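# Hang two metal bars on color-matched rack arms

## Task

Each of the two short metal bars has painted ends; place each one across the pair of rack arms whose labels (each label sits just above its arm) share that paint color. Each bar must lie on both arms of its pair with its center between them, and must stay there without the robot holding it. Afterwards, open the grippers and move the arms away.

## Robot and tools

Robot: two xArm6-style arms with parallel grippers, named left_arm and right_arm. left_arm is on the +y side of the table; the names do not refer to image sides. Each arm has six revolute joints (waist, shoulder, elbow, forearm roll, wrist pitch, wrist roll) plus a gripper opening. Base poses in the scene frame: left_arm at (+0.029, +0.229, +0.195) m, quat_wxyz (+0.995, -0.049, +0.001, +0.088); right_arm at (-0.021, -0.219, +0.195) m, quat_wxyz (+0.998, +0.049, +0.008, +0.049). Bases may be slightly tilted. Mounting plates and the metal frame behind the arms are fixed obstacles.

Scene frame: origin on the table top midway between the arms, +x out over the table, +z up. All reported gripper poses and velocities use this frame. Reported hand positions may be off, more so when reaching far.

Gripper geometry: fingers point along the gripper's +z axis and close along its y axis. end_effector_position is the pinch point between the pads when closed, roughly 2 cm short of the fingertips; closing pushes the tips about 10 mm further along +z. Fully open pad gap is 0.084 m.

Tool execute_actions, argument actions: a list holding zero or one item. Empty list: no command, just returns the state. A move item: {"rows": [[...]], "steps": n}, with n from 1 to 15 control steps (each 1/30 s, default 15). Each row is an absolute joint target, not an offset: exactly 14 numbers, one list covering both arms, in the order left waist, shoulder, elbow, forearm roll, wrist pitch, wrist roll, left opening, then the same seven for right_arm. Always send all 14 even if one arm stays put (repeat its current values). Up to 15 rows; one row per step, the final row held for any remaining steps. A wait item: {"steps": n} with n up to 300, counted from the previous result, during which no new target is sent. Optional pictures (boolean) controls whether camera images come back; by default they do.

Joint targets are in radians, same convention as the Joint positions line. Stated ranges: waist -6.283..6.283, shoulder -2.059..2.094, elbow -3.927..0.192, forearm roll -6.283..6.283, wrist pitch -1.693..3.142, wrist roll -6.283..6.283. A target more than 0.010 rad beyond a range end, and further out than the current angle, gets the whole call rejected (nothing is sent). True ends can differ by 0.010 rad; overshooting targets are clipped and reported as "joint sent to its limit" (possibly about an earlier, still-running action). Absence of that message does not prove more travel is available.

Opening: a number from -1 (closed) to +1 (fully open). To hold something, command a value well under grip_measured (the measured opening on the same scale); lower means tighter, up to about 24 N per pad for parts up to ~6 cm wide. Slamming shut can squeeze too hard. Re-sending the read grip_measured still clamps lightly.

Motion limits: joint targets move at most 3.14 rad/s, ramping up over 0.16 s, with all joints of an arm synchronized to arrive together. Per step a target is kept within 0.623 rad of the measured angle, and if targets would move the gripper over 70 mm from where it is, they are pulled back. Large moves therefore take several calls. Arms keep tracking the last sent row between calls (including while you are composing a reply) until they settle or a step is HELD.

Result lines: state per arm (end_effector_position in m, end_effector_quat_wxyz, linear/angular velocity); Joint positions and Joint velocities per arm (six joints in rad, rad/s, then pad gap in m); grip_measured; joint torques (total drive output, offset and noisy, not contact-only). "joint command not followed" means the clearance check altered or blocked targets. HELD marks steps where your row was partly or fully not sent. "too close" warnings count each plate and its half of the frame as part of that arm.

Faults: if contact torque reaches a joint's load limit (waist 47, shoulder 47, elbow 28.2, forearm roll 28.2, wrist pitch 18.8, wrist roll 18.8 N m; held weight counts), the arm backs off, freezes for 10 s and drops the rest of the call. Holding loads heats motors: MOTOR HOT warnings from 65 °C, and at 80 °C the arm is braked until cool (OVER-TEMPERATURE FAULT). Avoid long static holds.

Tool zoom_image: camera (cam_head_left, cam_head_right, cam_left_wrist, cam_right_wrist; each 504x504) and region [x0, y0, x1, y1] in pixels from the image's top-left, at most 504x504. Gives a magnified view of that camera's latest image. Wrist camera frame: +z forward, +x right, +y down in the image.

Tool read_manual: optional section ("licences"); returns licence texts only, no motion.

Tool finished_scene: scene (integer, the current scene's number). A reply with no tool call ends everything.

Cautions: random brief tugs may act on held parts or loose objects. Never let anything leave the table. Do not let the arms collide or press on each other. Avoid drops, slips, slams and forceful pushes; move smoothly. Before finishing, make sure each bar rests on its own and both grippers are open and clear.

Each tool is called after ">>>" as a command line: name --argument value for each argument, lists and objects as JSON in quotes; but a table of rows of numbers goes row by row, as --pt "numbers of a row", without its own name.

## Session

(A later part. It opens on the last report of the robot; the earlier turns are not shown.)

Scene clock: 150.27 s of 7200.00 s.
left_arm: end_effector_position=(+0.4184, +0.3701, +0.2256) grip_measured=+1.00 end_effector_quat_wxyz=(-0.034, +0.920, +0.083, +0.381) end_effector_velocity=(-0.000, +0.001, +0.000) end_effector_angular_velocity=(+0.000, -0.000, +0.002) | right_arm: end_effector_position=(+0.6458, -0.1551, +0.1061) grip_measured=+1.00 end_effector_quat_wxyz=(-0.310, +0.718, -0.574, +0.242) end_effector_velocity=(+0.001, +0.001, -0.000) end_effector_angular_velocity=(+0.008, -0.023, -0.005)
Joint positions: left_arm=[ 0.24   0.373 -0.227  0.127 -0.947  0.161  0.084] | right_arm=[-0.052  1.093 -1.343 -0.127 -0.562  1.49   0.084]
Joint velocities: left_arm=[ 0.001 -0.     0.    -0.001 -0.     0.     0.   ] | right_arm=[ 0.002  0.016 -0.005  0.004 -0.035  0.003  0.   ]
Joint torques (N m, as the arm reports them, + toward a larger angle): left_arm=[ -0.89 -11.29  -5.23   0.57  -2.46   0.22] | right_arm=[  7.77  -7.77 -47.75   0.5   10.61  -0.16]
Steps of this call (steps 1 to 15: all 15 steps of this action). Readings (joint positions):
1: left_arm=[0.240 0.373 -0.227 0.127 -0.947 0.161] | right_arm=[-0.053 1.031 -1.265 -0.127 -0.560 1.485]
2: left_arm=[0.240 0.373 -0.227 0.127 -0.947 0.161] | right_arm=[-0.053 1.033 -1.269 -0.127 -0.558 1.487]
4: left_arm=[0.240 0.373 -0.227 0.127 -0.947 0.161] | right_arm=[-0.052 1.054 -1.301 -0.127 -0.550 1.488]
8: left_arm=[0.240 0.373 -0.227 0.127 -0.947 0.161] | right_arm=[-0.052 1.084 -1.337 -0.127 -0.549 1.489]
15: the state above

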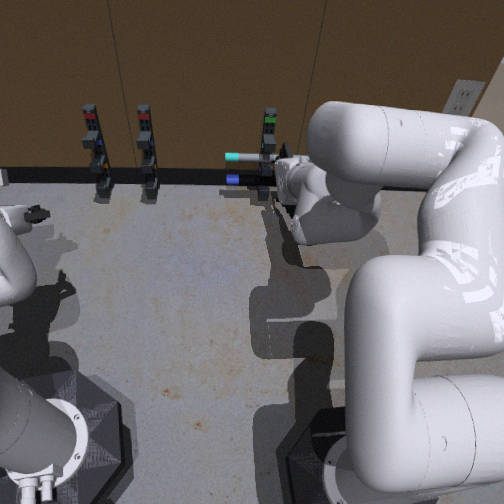

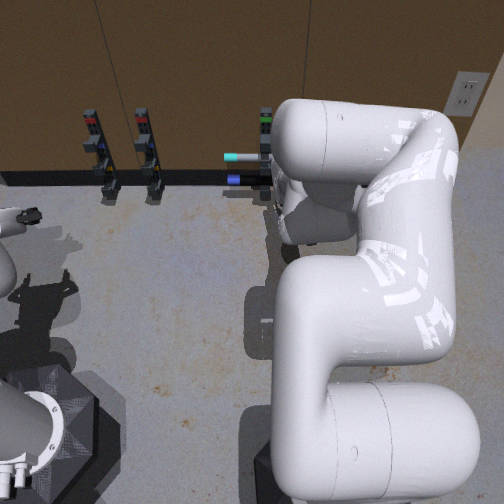

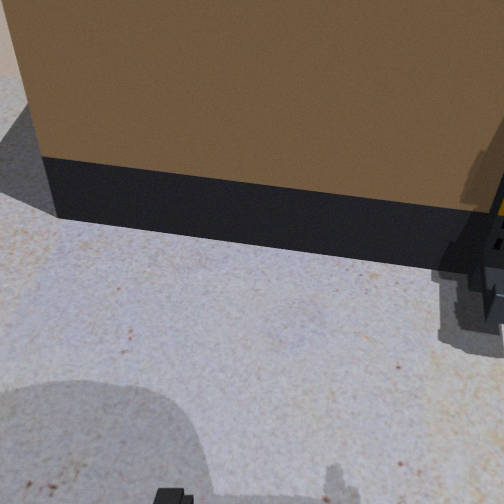

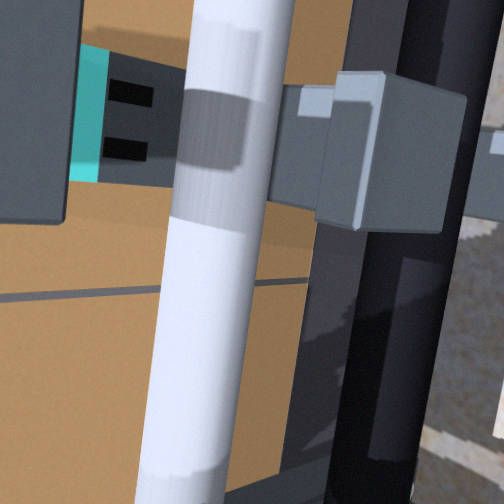

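>>> execute_actions --actions '[{"rows":[[0.24,0.373,-0.227,0.127,-0.947,0.161,1,-0.05,1.03,-1.265,-0.127,-0.56,1.49,0]],"steps":15}]'

>>> execute_actions --actions '[{"rows":[[0.24,0.373,-0.227,0.127,-0.947,0.161,1,-0.05,1.1,-1.365,-0.127,-0.533,1.49,0]],"steps":15}]'

Scene clock: 157.67 s of 7200.00 s.
left_arm: end_effector_position=(+0.4184, +0.3701, +0.2256) grip_measured=+1.00 end_effector_quat_wxyz=(-0.034, +0.920, +0.083, +0.381) end_effector_velocity=(-0.000, +0.001, -0.000) end_effector_angular_velocity=(-0.000, +0.001, +0.002) | right_arm: end_effector_position=(+0.6402, -0.1516, +0.1247) grip_measured=+0.00 end_effector_quat_wxyz=(-0.312, +0.720, -0.571, +0.241) end_effector_velocity=(-0.002, -0.004, -0.002) end_effector_angular_velocity=(-0.002, +0.007, -0.005)
Joint positions: left_arm=[ 0.24   0.373 -0.227  0.127 -0.947  0.161  0.084] | right_arm=[-0.044  1.029 -1.28  -0.129 -0.562  1.49   0.044]
Joint velocities: left_arm=[ 0.002  0.     0.    -0.     0.     0.     0.   ] | right_arm=[-0.007 -0.003  0.006 -0.     0.005 -0.001 -0.001]
Joint torques (N m, as the arm reports them, + toward a larger angle): left_arm=[ -1.43 -10.42  -4.68   0.75  -1.85   0.36] | right_arm=[ -5.69 -16.17  14.83   0.67   2.16  -0.84]
Steps of this call (steps 1 to 15: the robot went on to your last target; steps 16 to 90: nothing new was sent; then 3.90 s passed at rest; steps 91 to 105: all 15 steps of this action). Readings (joint positions):
91: left_arm=[0.240 0.373 -0.227 0.127 -0.947 0.161] | right_arm=[-0.051 1.094 -1.344 -0.127 -0.565 1.490]
92: left_arm=[0.240 0.373 -0.227 0.127 -0.947 0.161] | right_arm=[-0.051 1.092 -1.341 -0.127 -0.565 1.490]
94: left_arm=[0.240 0.373 -0.227 0.127 -0.947 0.161] | right_arm=[-0.050 1.076 -1.324 -0.127 -0.561 1.490]
98: left_arm=[0.240 0.373 -0.227 0.127 -0.947 0.161] | right_arm=[-0.044 1.045 -1.294 -0.128 -0.556 1.490]
105: the state above

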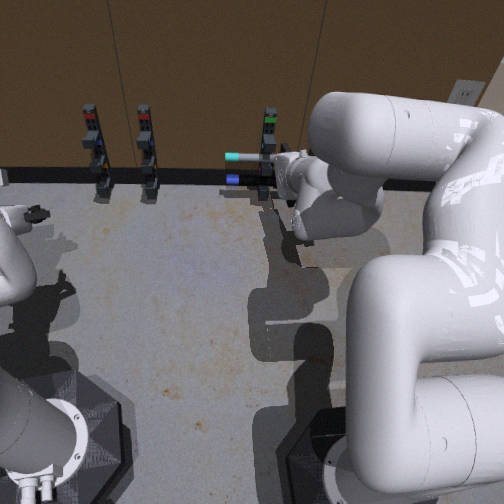

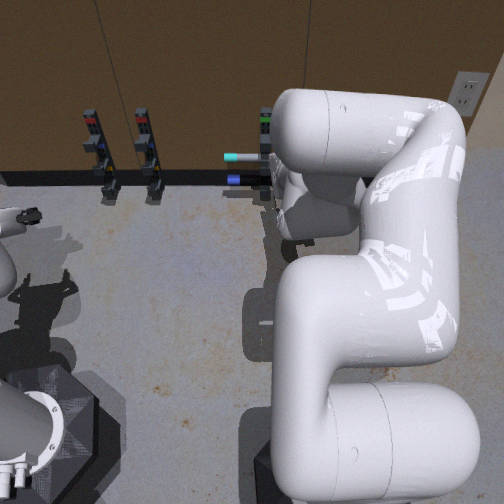

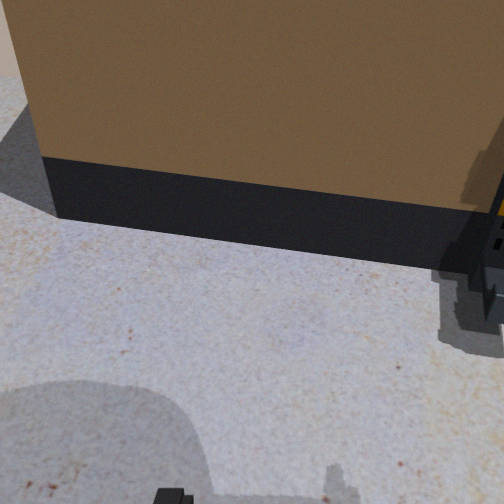

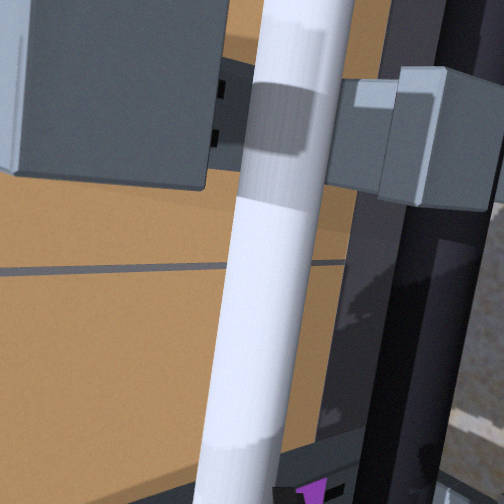

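Scene clock: 158.17 s of 7200.00 s.
left_arm: end_effector_position=(+0.4184, +0.3701, +0.2256) grip_measured=+1.00 end_effector_quat_wxyz=(-0.034, +0.920, +0.083, +0.381) end_effector_velocity=(+0.000, +0.001, +0.000) end_effector_angular_velocity=(+0.001, -0.001, +0.001) | right_arm: end_effector_position=(+0.6478, -0.1546, +0.1018) grip_measured=-0.01 end_effector_quat_wxyz=(-0.303, +0.721, -0.576, +0.236) end_effector_velocity=(+0.008, -0.001, +0.007) end_effector_angular_velocity=(+0.002, -0.020, -0.005)
Joint positions: left_arm=[ 0.24   0.373 -0.227  0.127 -0.947  0.161  0.084] | right_arm=[-0.051  1.1   -1.362 -0.127 -0.532  1.49   0.044]
Joint velocities: left_arm=[ 0.001 -0.001 -0.    -0.001  0.     0.    -0.   ] | right_arm=[-0.001  0.002 -0.019  0.001 -0.003  0.001 -0.   ]
Joint torques (N m, as the arm reports them, + toward a larger angle): left_arm=[ -1.29 -10.05  -5.04   0.24  -2.28   0.59] | right_arm=[  2.89 -32.53 -14.12  -0.33  -1.94  -1.01]
Steps of this call (steps 1 to 15: all 15 steps of this action). Readings (joint positions):
1: left_arm=[0.240 0.373 -0.227 0.127 -0.947 0.161] | right_arm=[-0.044 1.029 -1.280 -0.129 -0.562 1.490]
2: left_arm=[0.240 0.373 -0.227 0.127 -0.947 0.161] | right_arm=[-0.045 1.031 -1.283 -0.129 -0.561 1.490]
4: left_arm=[0.240 0.373 -0.227 0.127 -0.947 0.161] | right_arm=[-0.045 1.049 -1.308 -0.129 -0.556 1.490]
8: left_arm=[0.240 0.373 -0.227 0.127 -0.947 0.161] | right_arm=[-0.054 1.097 -1.337 -0.126 -0.531 1.490]
15: the state above

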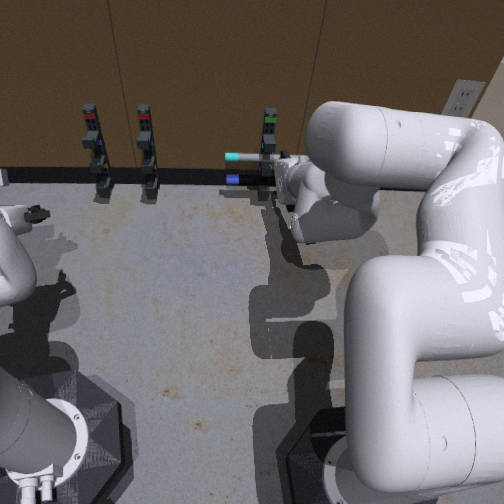

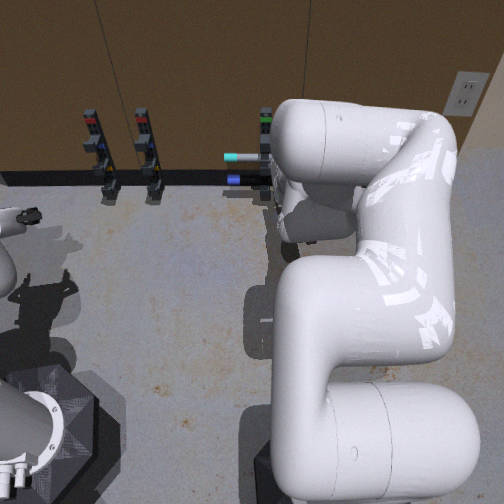

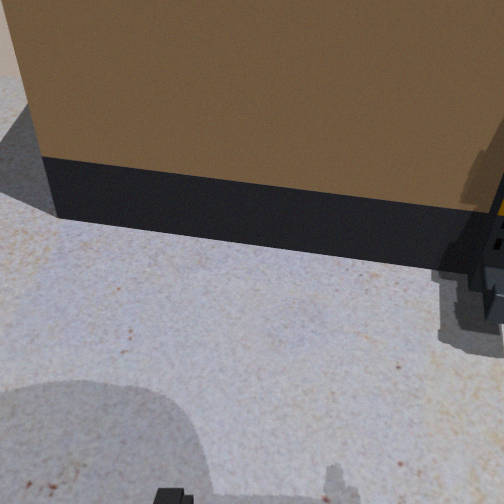

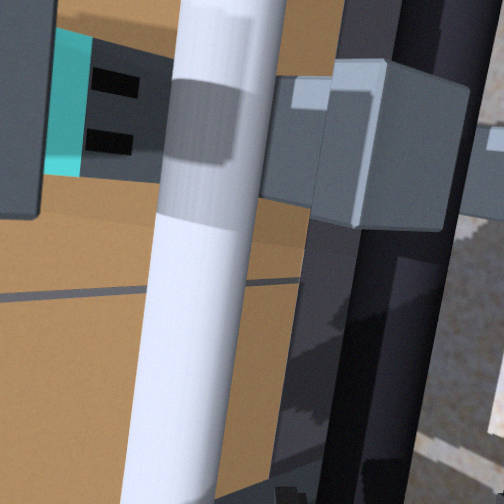

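>>> execute_actions --actions '[{"rows":[[0.24,0.373,-0.227,0.127,-0.947,0.161,1,-0.05,1.15,-1.435,-0.127,-0.515,1.49,0]],"steps":15}]'

>>> execute_actions --actions '[{"rows":[[0.24,0.373,-0.227,0.127,-0.947,0.161,1,-0.05,1.15,-1.435,-0.127,-0.515,1.49,-1]],"steps":15}]'

>>> execute_actions --actions '[{"steps":10}]' --pictures false

Scene clock: 170.67 s of 7200.00 s.
left_arm: end_effector_position=(+0.4184, +0.3701, +0.2256) grip_measured=+1.00 end_effector_quat_wxyz=(-0.034, +0.920, +0.083, +0.381) end_effector_velocity=(+0.000, +0.000, +0.000) end_effector_angular_velocity=(+0.001, -0.001, -0.000) | right_arm: end_effector_position=(+0.6593, -0.1525, +0.0936) grip_measured=-0.01 end_effector_quat_wxyz=(-0.305, +0.721, -0.574, +0.239) end_effector_velocity=(+0.000, -0.000, -0.002) end_effector_angular_velocity=(-0.001, +0.003, -0.000)
Joint positions: left_arm=[ 0.24   0.373 -0.227  0.127 -0.947  0.161  0.084] | right_arm=[-0.049  1.149 -1.435 -0.127 -0.516  1.49   0.044]
Joint velocities: left_arm=[-0.001 -0.001 -0.    -0.     0.     0.    -0.   ] | right_arm=[-0.     0.007 -0.008  0.     0.004 -0.     0.   ]
Joint torques (N m, as the arm reports them, + toward a larger angle): left_arm=[ -2.21 -10.29  -4.85   1.02  -2.04   0.45] | right_arm=[  4.88 -33.17 -14.95  -1.    -1.95  -0.94]
Steps of this call (steps 1 to 15: the robot went on to your last target; steps 16 to 90: nothing new was sent; then 9.00 s passed at rest; steps 91 to 105: all 15 steps of this action). Readings (joint positions):
91: left_arm=[0.240 0.373 -0.227 0.127 -0.947 0.161] | right_arm=[-0.050 1.100 -1.365 -0.127 -0.533 1.490]
92: left_arm=[0.240 0.373 -0.227 0.127 -0.947 0.161] | right_arm=[-0.050 1.102 -1.369 -0.127 -0.532 1.490]
94: left_arm=[0.240 0.373 -0.227 0.127 -0.947 0.161] | right_arm=[-0.050 1.118 -1.393 -0.127 -0.527 1.490]
98: left_arm=[0.240 0.373 -0.227 0.127 -0.947 0.161] | right_arm=[-0.049 1.142 -1.425 -0.127 -0.519 1.490]
105: the state above

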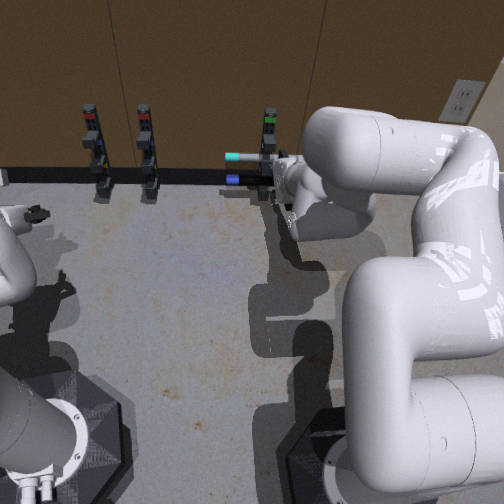

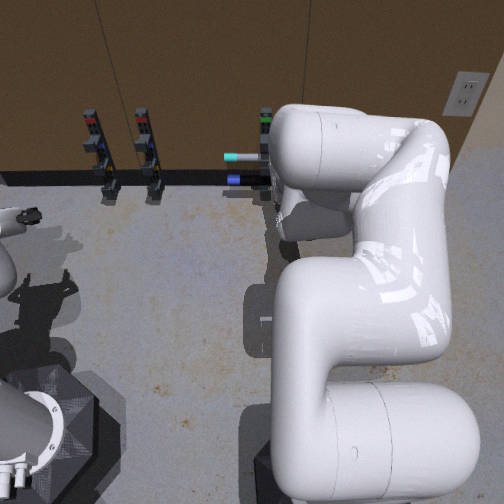

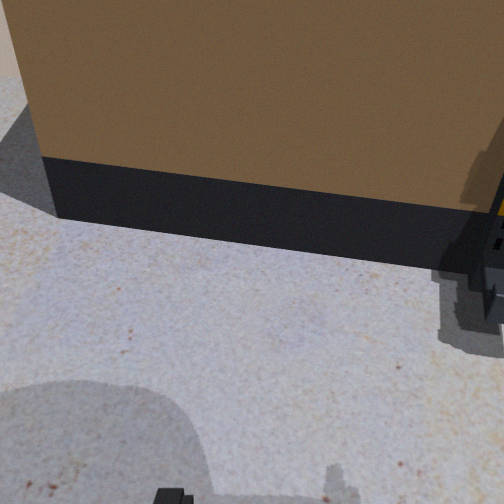

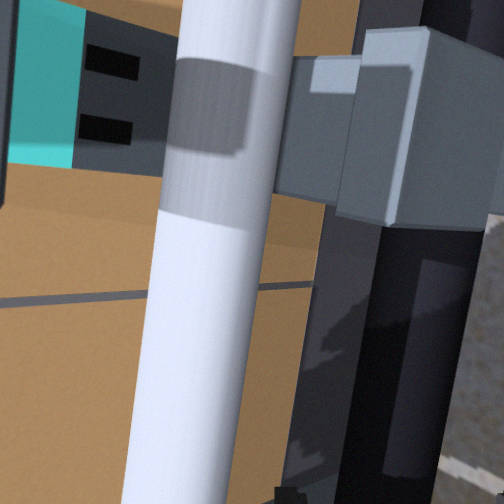

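Scene clock: 171.17 s of 7200.00 s.
left_arm: end_effector_position=(+0.4184, +0.3701, +0.2256) grip_measured=+1.00 end_effector_quat_wxyz=(-0.034, +0.920, +0.083, +0.381) end_effector_velocity=(+0.000, -0.000, +0.000) end_effector_angular_velocity=(-0.000, -0.000, -0.001) | right_arm: end_effector_position=(+0.6591, -0.1528, +0.0930) grip_measured=-1.00 end_effector_quat_wxyz=(-0.305, +0.721, -0.575, +0.239) end_effector_velocity=(+0.000, -0.001, -0.000) end_effector_angular_velocity=(+0.000, +0.000, -0.002)
Joint positions: left_arm=[ 0.24   0.373 -0.227  0.127 -0.947  0.161  0.084] | right_arm=[-0.05   1.15  -1.435 -0.127 -0.515  1.49   0.   ]
Joint velocities: left_arm=[-0.    -0.    -0.     0.001  0.     0.    -0.   ] | right_arm=[-0.001 -0.     0.     0.001  0.    -0.     0.   ]
Joint torques (N m, as the arm reports them, + toward a larger angle): left_arm=[ -1.36 -10.37  -4.47   0.82  -2.34   0.  ] | right_arm=[  3.31 -33.17 -15.1   -0.03  -2.14  -0.77]
Steps of this call (steps 1 to 15: all 15 steps of this action). Readings (joint positions):
1: left_arm=[0.240 0.373 -0.227 0.127 -0.947 0.161] | right_arm=[-0.049 1.149 -1.435 -0.127 -0.515 1.490]
2: left_arm=[0.240 0.373 -0.227 0.127 -0.947 0.161] | right_arm=[-0.049 1.149 -1.435 -0.128 -0.515 1.490]
4: left_arm=[0.240 0.373 -0.227 0.127 -0.947 0.161] | right_arm=[-0.048 1.150 -1.435 -0.128 -0.515 1.490]
8: left_arm=[0.240 0.373 -0.227 0.127 -0.947 0.161] | right_arm=[-0.049 1.150 -1.435 -0.127 -0.515 1.490]
15: the state above

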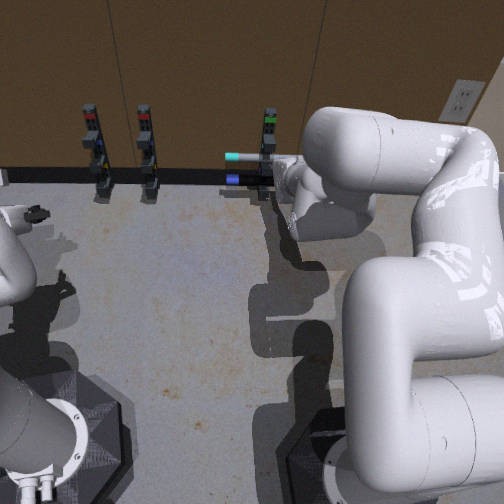

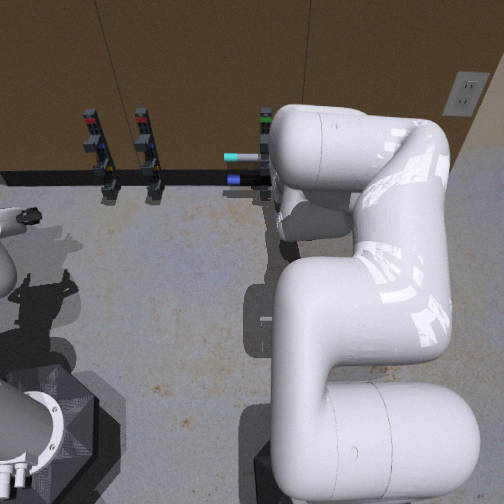

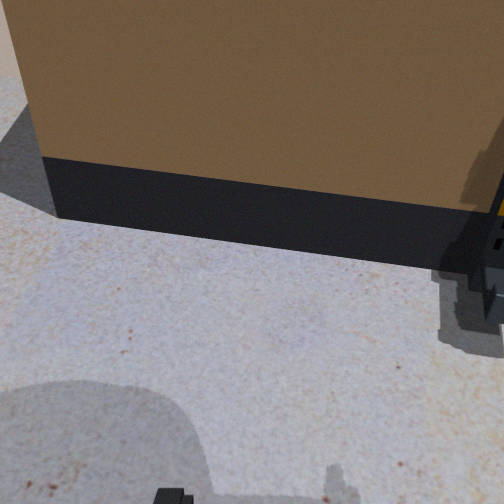

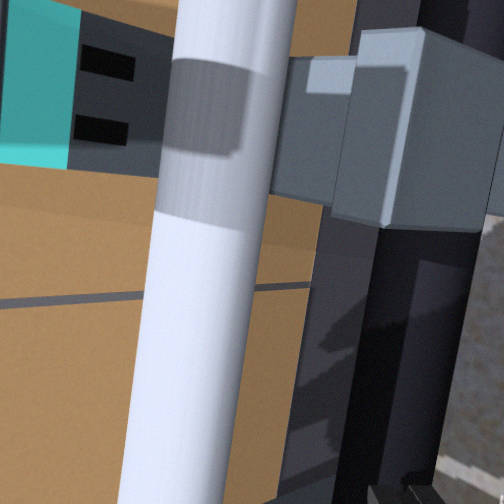

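Scene clock: 171.50 s of 7200.00 s.
left_arm: end_effector_position=(+0.4184, +0.3701, +0.2256) grip_measured=+1.00 end_effector_quat_wxyz=(-0.034, +0.920, +0.083, +0.381) end_effector_velocity=(+0.000, -0.000, +0.000) end_effector_angular_velocity=(-0.000, -0.000, -0.001) | right_arm: end_effector_position=(+0.6591, -0.1530, +0.0929) grip_measured=-1.00 end_effector_quat_wxyz=(-0.305, +0.721, -0.575, +0.239) end_effector_velocity=(+0.000, -0.000, +0.000) end_effector_angular_velocity=(+0.000, -0.000, -0.000)
Joint positions: left_arm=[ 0.24   0.373 -0.227  0.127 -0.947  0.161  0.084] | right_arm=[-0.05   1.15  -1.435 -0.127 -0.515  1.49   0.   ]
Joint velocities: left_arm=[ 0.     0.    -0.     0.001 -0.    -0.    -0.   ] | right_arm=[-0. -0. -0.  0. -0. -0.  0.]
Joint torques (N m, as the arm reports them, + toward a larger angle): left_arm=[-0.87 -9.62 -5.45  1.32 -2.05  0.14] | right_arm=[  2.61 -33.3  -14.86   0.03  -1.8   -0.81]
Steps of this call (steps 1 to 10: the robot went on to your last target). Readings (joint positions):
1: left_arm=[0.240 0.373 -0.227 0.127 -0.947 0.161] | right_arm=[-0.050 1.150 -1.435 -0.127 -0.515 1.490]
2: left_arm=[0.240 0.373 -0.227 0.127 -0.947 0.161] | right_arm=[-0.050 1.150 -1.435 -0.127 -0.515 1.490]
4: left_arm=[0.240 0.373 -0.227 0.127 -0.947 0.161] | right_arm=[-0.050 1.150 -1.435 -0.127 -0.515 1.490]
8: left_arm=[0.240 0.373 -0.227 0.127 -0.947 0.161] | right_arm=[-0.050 1.150 -1.435 -0.127 -0.515 1.490]
10: the state above

Aligned but short; go deeper.

>>> execute_actions --actions '[{"rows":[[0.24,0.373,-0.227,0.127,-0.947,0.161,1,-0.05,1.15,-1.435,-0.127,-0.515,1.49,0],[0.24,0.373,-0.227,0.127,-0.947,0.161,1,-0.05,1.15,-1.435,-0.127,-0.515,1.49,0],[0.24,0.373,-0.227,0.127,-0.947,0.161,1,-0.05,1.15,-1.435,-0.127,-0.515,1.49,0],[0.24,0.373,-0.227,0.127,-0.947,0.161,1,-0.05,1.15,-1.435,-0.127,-0.515,1.49,0],[0.24,0.373,-0.227,0.127,-0.947,0.161,1,-0.05,1.15,-1.435,-0.127,-0.515,1.49,0],[0.24,0.373,-0.227,0.127,-0.947,0.161,1,-0.05,1.15,-1.435,-0.127,-0.515,1.49,0],[0.24,0.373,-0.227,0.127,-0.947,0.161,1,-0.05,1.26,-1.59,-0.127,-0.47,1.49,0]],"steps":15}]' --pictures false

>>> execute_actions --actions '[{"steps":12}]'

>>> execute_actions --actions '[{"rows":[[0.24,0.373,-0.227,0.127,-0.947,0.161,1,-0.05,1.26,-1.59,-0.127,-0.47,1.49,-1]],"steps":15}]' --pictures false

>>> execute_actions --actions '[{"steps":10}]' --pictures false

Scene clock: 195.70 s of 7200.00 s.
left_arm: end_effector_position=(+0.4184, +0.3701, +0.2256) grip_measured=+1.00 end_effector_quat_wxyz=(-0.034, +0.920, +0.083, +0.381) end_effector_velocity=(-0.000, +0.001, +0.000) end_effector_angular_velocity=(+0.000, +0.000, +0.003) | right_arm: end_effector_position=(+0.6757, -0.1513, +0.0891) grip_measured=-0.03 end_effector_quat_wxyz=(-0.323, +0.712, -0.567, +0.259) end_effector_velocity=(+0.001, -0.000, +0.001) end_effector_angular_velocity=(-0.000, -0.002, -0.000)
Joint positions: left_arm=[ 0.24   0.373 -0.227  0.127 -0.947  0.161  0.084] | right_arm=[-0.051  1.223 -1.528 -0.13  -0.554  1.489  0.043]
Joint velocities: left_arm=[ 0.001 -0.    -0.    -0.002 -0.    -0.    -0.   ] | right_arm=[-0.    -0.002 -0.    -0.     0.    -0.    -0.   ]
Joint torques (N m, as the arm reports them, + toward a larger angle): left_arm=[ -1.71 -10.77  -4.64   0.88  -2.32   0.7 ] | right_arm=[  3.15 -52.13 -38.44   0.04  -5.59  -1.01]
TORQUE FAULT: the external load on joint 5 (wrist pitch) of the right arm reached its load limit, and that arm stopped for 10 seconds. A torque fault stops only its own arm. That arm's remaining commands of this call were not run. Joint 5 (wrist pitch) of that arm moved back by up to 3 degrees. That arm holds there, with its grip as last carried out, and accepts commands again: back off and push less far. That arm stops again, at the same cost, whenever a joint's load reaches its limit.
The stop of the right arm began at step 104 of this call (marked STOPPED below). From that step on that arm followed nothing that you had sent. 2 of its steps, steps kept back included, did not run and will not run. Nothing is kept back now, and the robot has no last target.
Steps of this call (steps 1 to 15: the robot went on to your last target; steps 16 to 90: nothing new was sent; then 10.73 s passed at rest; steps 91 to 105: all 15 steps of this action; steps 106 to 404: the stop continued). Readings (joint positions):
91: left_arm=[0.240 0.373 -0.227 0.127 -0.947 0.161] | right_arm=[-0.050 1.150 -1.435 -0.127 -0.515 1.490]
92: left_arm=[0.240 0.373 -0.227 0.127 -0.947 0.161] | right_arm=[-0.050 1.150 -1.435 -0.127 -0.515 1.490]
94: left_arm=[0.240 0.373 -0.227 0.127 -0.947 0.161] | right_arm=[-0.050 1.150 -1.435 -0.127 -0.515 1.490]
98: left_arm=[0.240 0.373 -0.227 0.127 -0.947 0.161] | right_arm=[-0.050 1.153 -1.439 -0.127 -0.514 1.490]
104: left_arm=[0.240 0.373 -0.227 0.127 -0.947 0.161] | right_arm=[-0.052 1.222 -1.531 -0.131 -0.509 1.488] STOPPED (the right arm)
404: the state above

Scene clock: 195.73 s of 7200.00 s.
left_arm: end_effector_position=(+0.4184, +0.3701, +0.2256) grip_measured=+1.00 end_effector_quat_wxyz=(-0.034, +0.920, +0.083, +0.381) end_effector_velocity=(+0.000, +0.000, +0.000) end_effector_angular_velocity=(+0.000, -0.000, +0.000) | right_arm: end_effector_position=(+0.6757, -0.1513, +0.0891) grip_measured=-0.03 end_effector_quat_wxyz=(-0.323, +0.712, -0.567, +0.259) end_effector_velocity=(-0.000, +0.000, -0.000) end_effector_angular_velocity=(+0.000, +0.001, -0.000)
Joint positions: left_arm=[ 0.24   0.373 -0.227  0.127 -0.947  0.161  0.084] | right_arm=[-0.051  1.223 -1.528 -0.13  -0.554  1.489  0.043]
Joint velocities: left_arm=[-0. -0. -0. -0. -0.  0. -0.] | right_arm=[ 0.     0.     0.001  0.    -0.     0.    -0.   ]
Joint torques (N m, as the arm reports them, + toward a larger angle): left_arm=[-1.31 -9.61 -5.04  1.82 -1.86  0.4 ] | right_arm=[  3.5  -52.09 -38.42  -0.65  -5.45  -0.89]
A stop began in an earlier call of the same reply, so what this call sent did not run. Send another action.
Steps of this call (step 1: nothing new was sent). Readings (joint positions):
1: the state above

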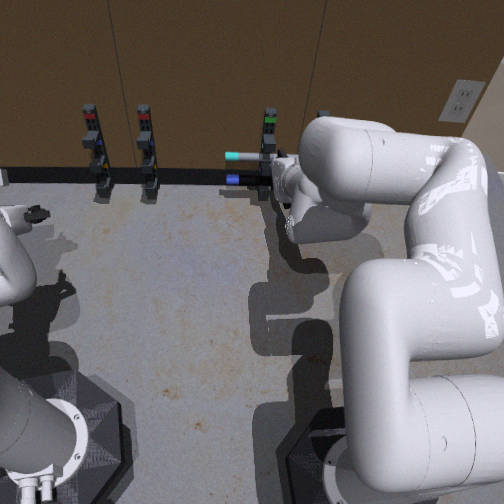

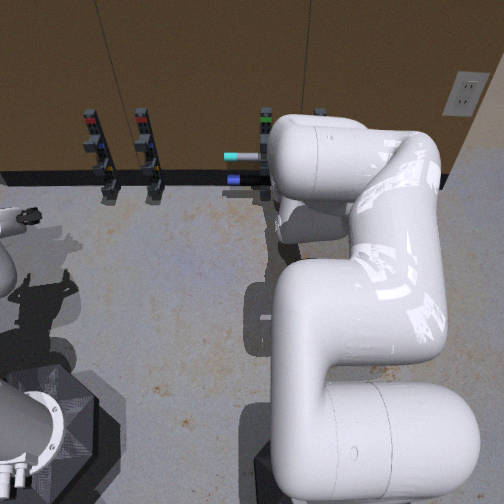

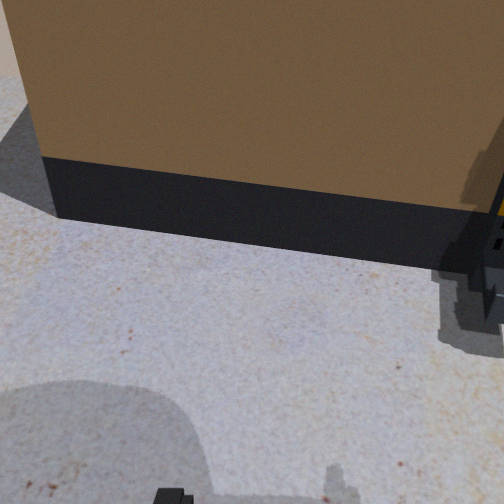

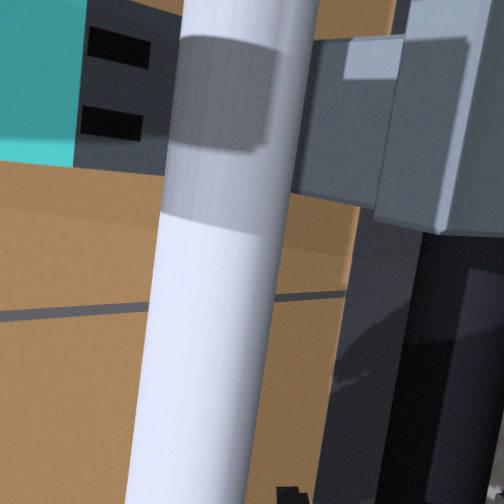

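Scene clock: 195.77 s of 7200.00 s.
left_arm: end_effector_position=(+0.4184, +0.3701, +0.2256) grip_measured=+1.00 end_effector_quat_wxyz=(-0.034, +0.920, +0.083, +0.381) end_effector_velocity=(-0.000, +0.001, +0.000) end_effector_angular_velocity=(+0.000, -0.000, +0.002) | right_arm: end_effector_position=(+0.6757, -0.1513, +0.0891) grip_measured=-0.03 end_effector_quat_wxyz=(-0.323, +0.712, -0.567, +0.259) end_effector_velocity=(-0.001, -0.000, -0.001) end_effector_angular_velocity=(-0.000, +0.002, +0.000)
Joint positions: left_arm=[ 0.24   0.373 -0.227  0.127 -0.947  0.161  0.084] | right_arm=[-0.051  1.223 -1.528 -0.13  -0.554  1.489  0.043]
Joint velocities: left_arm=[ 0.001 -0.    -0.    -0.     0.     0.    -0.   ] | right_arm=[-0.     0.002  0.     0.    -0.    -0.     0.   ]
Joint torques (N m, as the arm reports them, + toward a larger angle): left_arm=[-0.61 -9.41 -5.22  0.85 -2.06  0.29] | right_arm=[  2.76 -52.02 -38.5   -0.44  -5.78  -0.99]
A stop began in an earlier call of the same reply, so what this call sent did not run. Send another action.
Steps of this call (step 1: nothing new was sent). Readings (joint positions):
1: the state above

Scene clock: 195.80 s of 7200.00 s.
left_arm: end_effector_position=(+0.4184, +0.3701, +0.2256) grip_measured=+1.00 end_effector_quat_wxyz=(-0.034, +0.920, +0.083, +0.381) end_effector_velocity=(+0.000, -0.000, +0.000) end_effector_angular_velocity=(+0.000, +0.000, +0.000) | right_arm: end_effector_position=(+0.6757, -0.1513, +0.0891) grip_measured=-0.03 end_effector_quat_wxyz=(-0.323, +0.712, -0.567, +0.259) end_effector_velocity=(+0.000, +0.000, +0.000) end_effector_angular_velocity=(+0.000, -0.001, +0.000)
Joint positions: left_arm=[ 0.24   0.373 -0.227  0.127 -0.947  0.161  0.084] | right_arm=[-0.051  1.223 -1.528 -0.13  -0.554  1.489  0.043]
Joint velocities: left_arm=[-0.001 -0.     0.    -0.001  0.    -0.     0.   ] | right_arm=[ 0. -0. -0. -0.  0.  0. -0.]
Joint torques (N m, as the arm reports them, + toward a larger angle): left_arm=[-1.15 -9.86 -5.07  0.8  -1.99 -0.05] | right_arm=[  3.69 -52.17 -38.82   0.12  -5.79  -0.81]
A stop began in an earlier call of the same reply, so what this call sent did not run. Send another action.
Steps of this call (step 1: nothing new was sent). Readings (joint positions):
1: the state above

Close here and see.

>>> execute_actions --actions '[{"rows":[[0.24,0.373,-0.227,0.127,-0.947,0.161,1,-0.05,1.21,-1.52,-0.13,-0.54,1.49,-1]],"steps":15}]'

>>> execute_actions --actions '[{"steps":10}]' --pictures false

Scene clock: 201.50 s of 7200.00 s.
left_arm: end_effector_position=(+0.4184, +0.3701, +0.2256) grip_measured=+1.00 end_effector_quat_wxyz=(-0.034, +0.920, +0.083, +0.381) end_effector_velocity=(+0.000, -0.001, +0.000) end_effector_angular_velocity=(+0.000, -0.000, -0.002) | right_arm: end_effector_position=(+0.6700, -0.1523, +0.0858) grip_measured=-0.74 end_effector_quat_wxyz=(-0.316, +0.715, -0.571, +0.251) end_effector_velocity=(+0.000, +0.001, +0.003) end_effector_angular_velocity=(-0.000, -0.003, +0.002)
Joint positions: left_arm=[ 0.24   0.373 -0.227  0.127 -0.947  0.161  0.084] | right_arm=[-0.052  1.21  -1.506 -0.129 -0.539  1.49   0.011]
Joint velocities: left_arm=[-0.002 -0.    -0.     0.001 -0.     0.     0.   ] | right_arm=[ 0.001 -0.009  0.008 -0.001 -0.002 -0.    -0.003]
Joint torques (N m, as the arm reports them, + toward a larger angle): left_arm=[  0.05 -10.71  -4.82   0.84  -2.26   0.27] | right_arm=[ 10.6  -49.82 -43.17  -1.52  -6.61  -0.99]
Steps of this call (steps 1 to 90: nothing new was sent; then 2.20 s passed at rest; steps 91 to 105: all 15 steps of this action). Readings (joint positions):
91: left_arm=[0.240 0.373 -0.227 0.127 -0.947 0.161] | right_arm=[-0.051 1.223 -1.529 -0.130 -0.554 1.489]
92: left_arm=[0.240 0.373 -0.227 0.127 -0.947 0.161] | right_arm=[-0.051 1.220 -1.529 -0.130 -0.553 1.489]
94: left_arm=[0.240 0.373 -0.227 0.127 -0.947 0.161] | right_arm=[-0.051 1.216 -1.523 -0.130 -0.547 1.489]
98: left_arm=[0.240 0.373 -0.227 0.127 -0.947 0.161] | right_arm=[-0.052 1.212 -1.514 -0.129 -0.541 1.490]
105: the state above

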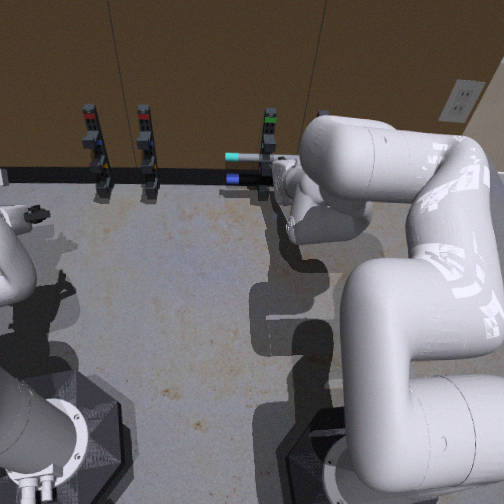

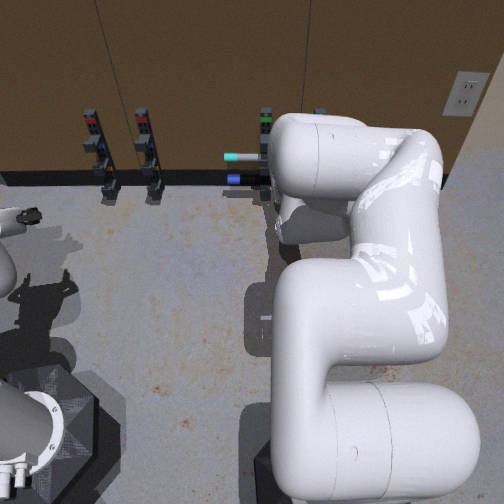

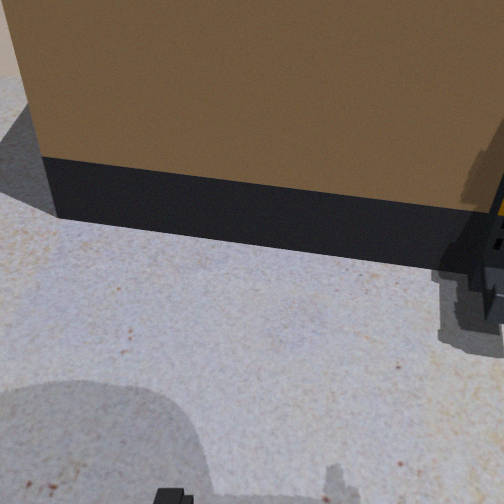

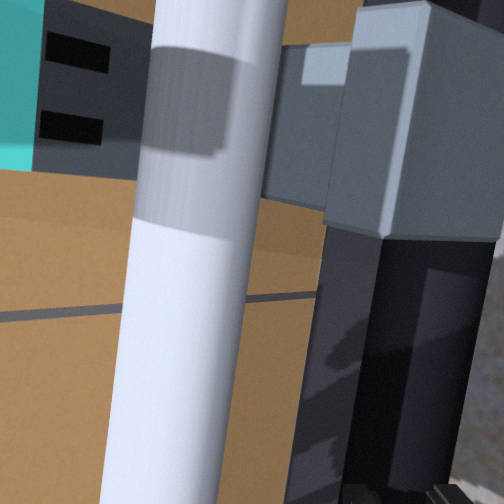

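Scene clock: 201.83 s of 7200.00 s.
left_arm: end_effector_position=(+0.4184, +0.3701, +0.2256) grip_measured=+1.00 end_effector_quat_wxyz=(-0.034, +0.920, +0.083, +0.381) end_effector_velocity=(+0.000, -0.000, +0.000) end_effector_angular_velocity=(-0.000, -0.001, -0.001) | right_arm: end_effector_position=(+0.6699, -0.1520, +0.0859) grip_measured=-0.75 end_effector_quat_wxyz=(-0.316, +0.715, -0.571, +0.251) end_effector_velocity=(-0.001, +0.001, -0.001) end_effector_angular_velocity=(-0.000, +0.002, +0.002)
Joint positions: left_arm=[ 0.24   0.373 -0.227  0.127 -0.947  0.161  0.084] | right_arm=[-0.052  1.21  -1.506 -0.129 -0.539  1.49   0.011]
Joint velocities: left_arm=[ 0.001 -0.    -0.     0.002 -0.    -0.    -0.   ] | right_arm=[ 0.001  0.002 -0.    -0.     0.     0.     0.   ]
Joint torques (N m, as the arm reports them, + toward a larger angle): left_arm=[-1.49 -9.97 -4.72  0.62 -2.5   0.48] | right_arm=[ 13.57 -49.74 -43.31  -2.25  -6.47  -1.2 ]
Steps of this call (steps 1 to 10: the robot went on to your last target). Readings (joint positions):
1: left_arm=[0.240 0.373 -0.227 0.127 -0.947 0.161] | right_arm=[-0.052 1.210 -1.506 -0.129 -0.539 1.490]
2: left_arm=[0.240 0.373 -0.227 0.127 -0.947 0.161] | right_arm=[-0.052 1.210 -1.506 -0.129 -0.539 1.490]
4: left_arm=[0.240 0.373 -0.227 0.127 -0.947 0.161] | right_arm=[-0.052 1.210 -1.506 -0.129 -0.539 1.490]
8: left_arm=[0.240 0.373 -0.227 0.127 -0.947 0.161] | right_arm=[-0.052 1.210 -1.506 -0.129 -0.539 1.490]
10: the state above

>>> execute_actions --actions '[{"rows":[[0.24,0.373,-0.227,0.127,-0.947,0.161,1,-0.05,1.18,-1.51,-0.13,-0.5,1.49,-1]],"steps":15}]' --pictures false

>>> execute_actions --actions '[{"rows":[[0.24,0.373,-0.227,0.127,-0.947,0.161,1,-0.05,1.09,-1.27,-0.13,-0.65,1.49,-1]],"steps":15}]'

Scene clock: 216.93 s of 7200.00 s.
left_arm: end_effector_position=(+0.4184, +0.3701, +0.2256) grip_measured=+1.00 end_effector_quat_wxyz=(-0.034, +0.920, +0.083, +0.381) end_effector_velocity=(-0.000, +0.000, -0.000) end_effector_angular_velocity=(-0.000, +0.000, +0.001) | right_arm: end_effector_position=(+0.6838, -0.1545, +0.1071) grip_measured=-1.00 end_effector_quat_wxyz=(-0.318, +0.713, -0.569, +0.257) end_effector_velocity=(-0.015, +0.009, -0.025) end_effector_angular_velocity=(-0.001, +0.050, +0.012)
Joint positions: left_arm=[ 0.24   0.373 -0.227  0.127 -0.947  0.161  0.084] | right_arm=[-0.052  1.174 -1.516 -0.129 -0.505  1.49   0.   ]
Joint velocities: left_arm=[ 0.001  0.     0.     0.     0.    -0.     0.   ] | right_arm=[ 0.01   0.025  0.01  -0.001  0.015  0.005  0.   ]
Joint torques (N m, as the arm reports them, + toward a larger angle): left_arm=[ -1.31 -10.16  -4.72   0.59  -2.11   0.22] | right_arm=[  4.82 -33.88 -15.61  -1.03  -1.95  -0.77]
Steps of this call (steps 1 to 15: the robot went on to your last target; steps 16 to 90: nothing new was sent; then 11.60 s passed at rest; steps 91 to 105: all 15 steps of this action). Readings (joint positions):
91: left_arm=[0.240 0.373 -0.227 0.127 -0.947 0.161] | right_arm=[-0.050 1.210 -1.505 -0.130 -0.540 1.490]
92: left_arm=[0.240 0.373 -0.227 0.127 -0.947 0.161] | right_arm=[-0.050 1.208 -1.504 -0.130 -0.537 1.490]
94: left_arm=[0.240 0.373 -0.227 0.127 -0.947 0.161] | right_arm=[-0.049 1.198 -1.500 -0.130 -0.523 1.490]
98: left_arm=[0.240 0.373 -0.227 0.127 -0.947 0.161] | right_arm=[-0.049 1.184 -1.492 -0.130 -0.506 1.490]
105: the state above

Scene clock: 217.43 s of 7200.00 s.
left_arm: end_effector_position=(+0.4184, +0.3701, +0.2256) grip_measured=+1.00 end_effector_quat_wxyz=(-0.034, +0.920, +0.083, +0.381) end_effector_velocity=(-0.000, +0.000, -0.000) end_effector_angular_velocity=(-0.000, +0.000, +0.000) | right_arm: end_effector_position=(+0.6261, -0.1518, +0.1022) grip_measured=-1.00 end_effector_quat_wxyz=(-0.320, +0.716, -0.571, +0.245) end_effector_velocity=(-0.009, -0.001, -0.001) end_effector_angular_velocity=(+0.003, +0.003, -0.001)
Joint positions: left_arm=[ 0.24   0.373 -0.227  0.127 -0.947  0.161  0.084] | right_arm=[-0.05   1.091 -1.274 -0.13  -0.648  1.49   0.   ]
Joint velocities: left_arm=[ 0.  0.  0. -0.  0.  0.  0.] | right_arm=[-0.001 -0.011  0.035  0.    -0.021  0.     0.   ]
Joint torques (N m, as the arm reports them, + toward a larger angle): left_arm=[ -1.06 -11.27  -5.39   0.72  -2.28   0.21] | right_arm=[  3.14 -32.1  -12.98  -0.11  -2.38  -0.76]
Steps of this call (steps 1 to 15: all 15 steps of this action). Readings (joint positions):
1: left_arm=[0.240 0.373 -0.227 0.127 -0.947 0.161] | right_arm=[-0.052 1.175 -1.516 -0.129 -0.505 1.490]
2: left_arm=[0.240 0.373 -0.227 0.127 -0.947 0.161] | right_arm=[-0.052 1.174 -1.511 -0.129 -0.507 1.490]
4: left_arm=[0.240 0.373 -0.227 0.127 -0.947 0.161] | right_arm=[-0.051 1.157 -1.464 -0.130 -0.537 1.490]
8: left_arm=[0.240 0.373 -0.227 0.127 -0.947 0.161] | right_arm=[-0.049 1.109 -1.319 -0.130 -0.619 1.490]
15: the state above

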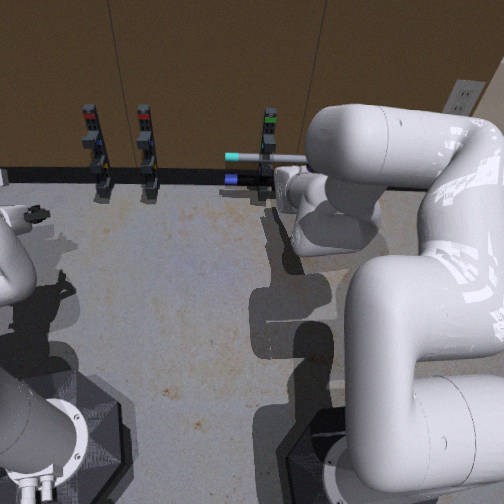

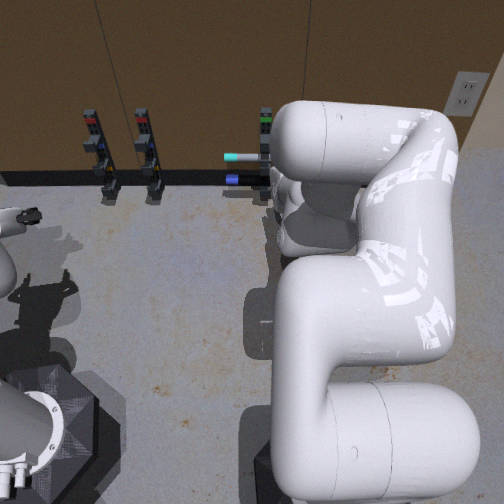

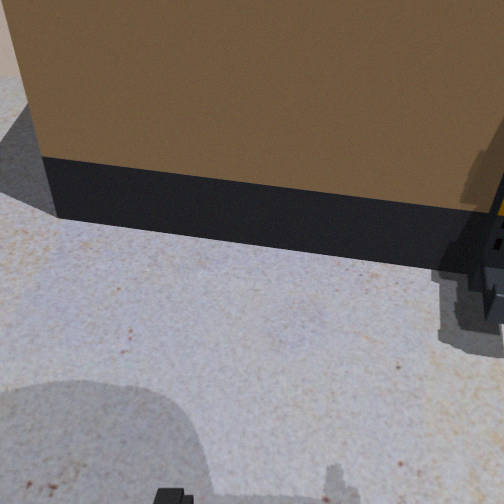

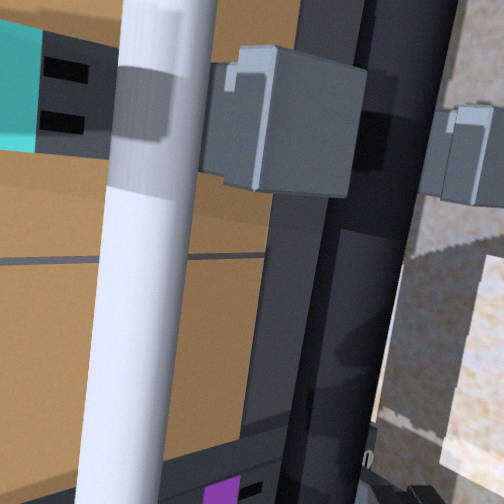

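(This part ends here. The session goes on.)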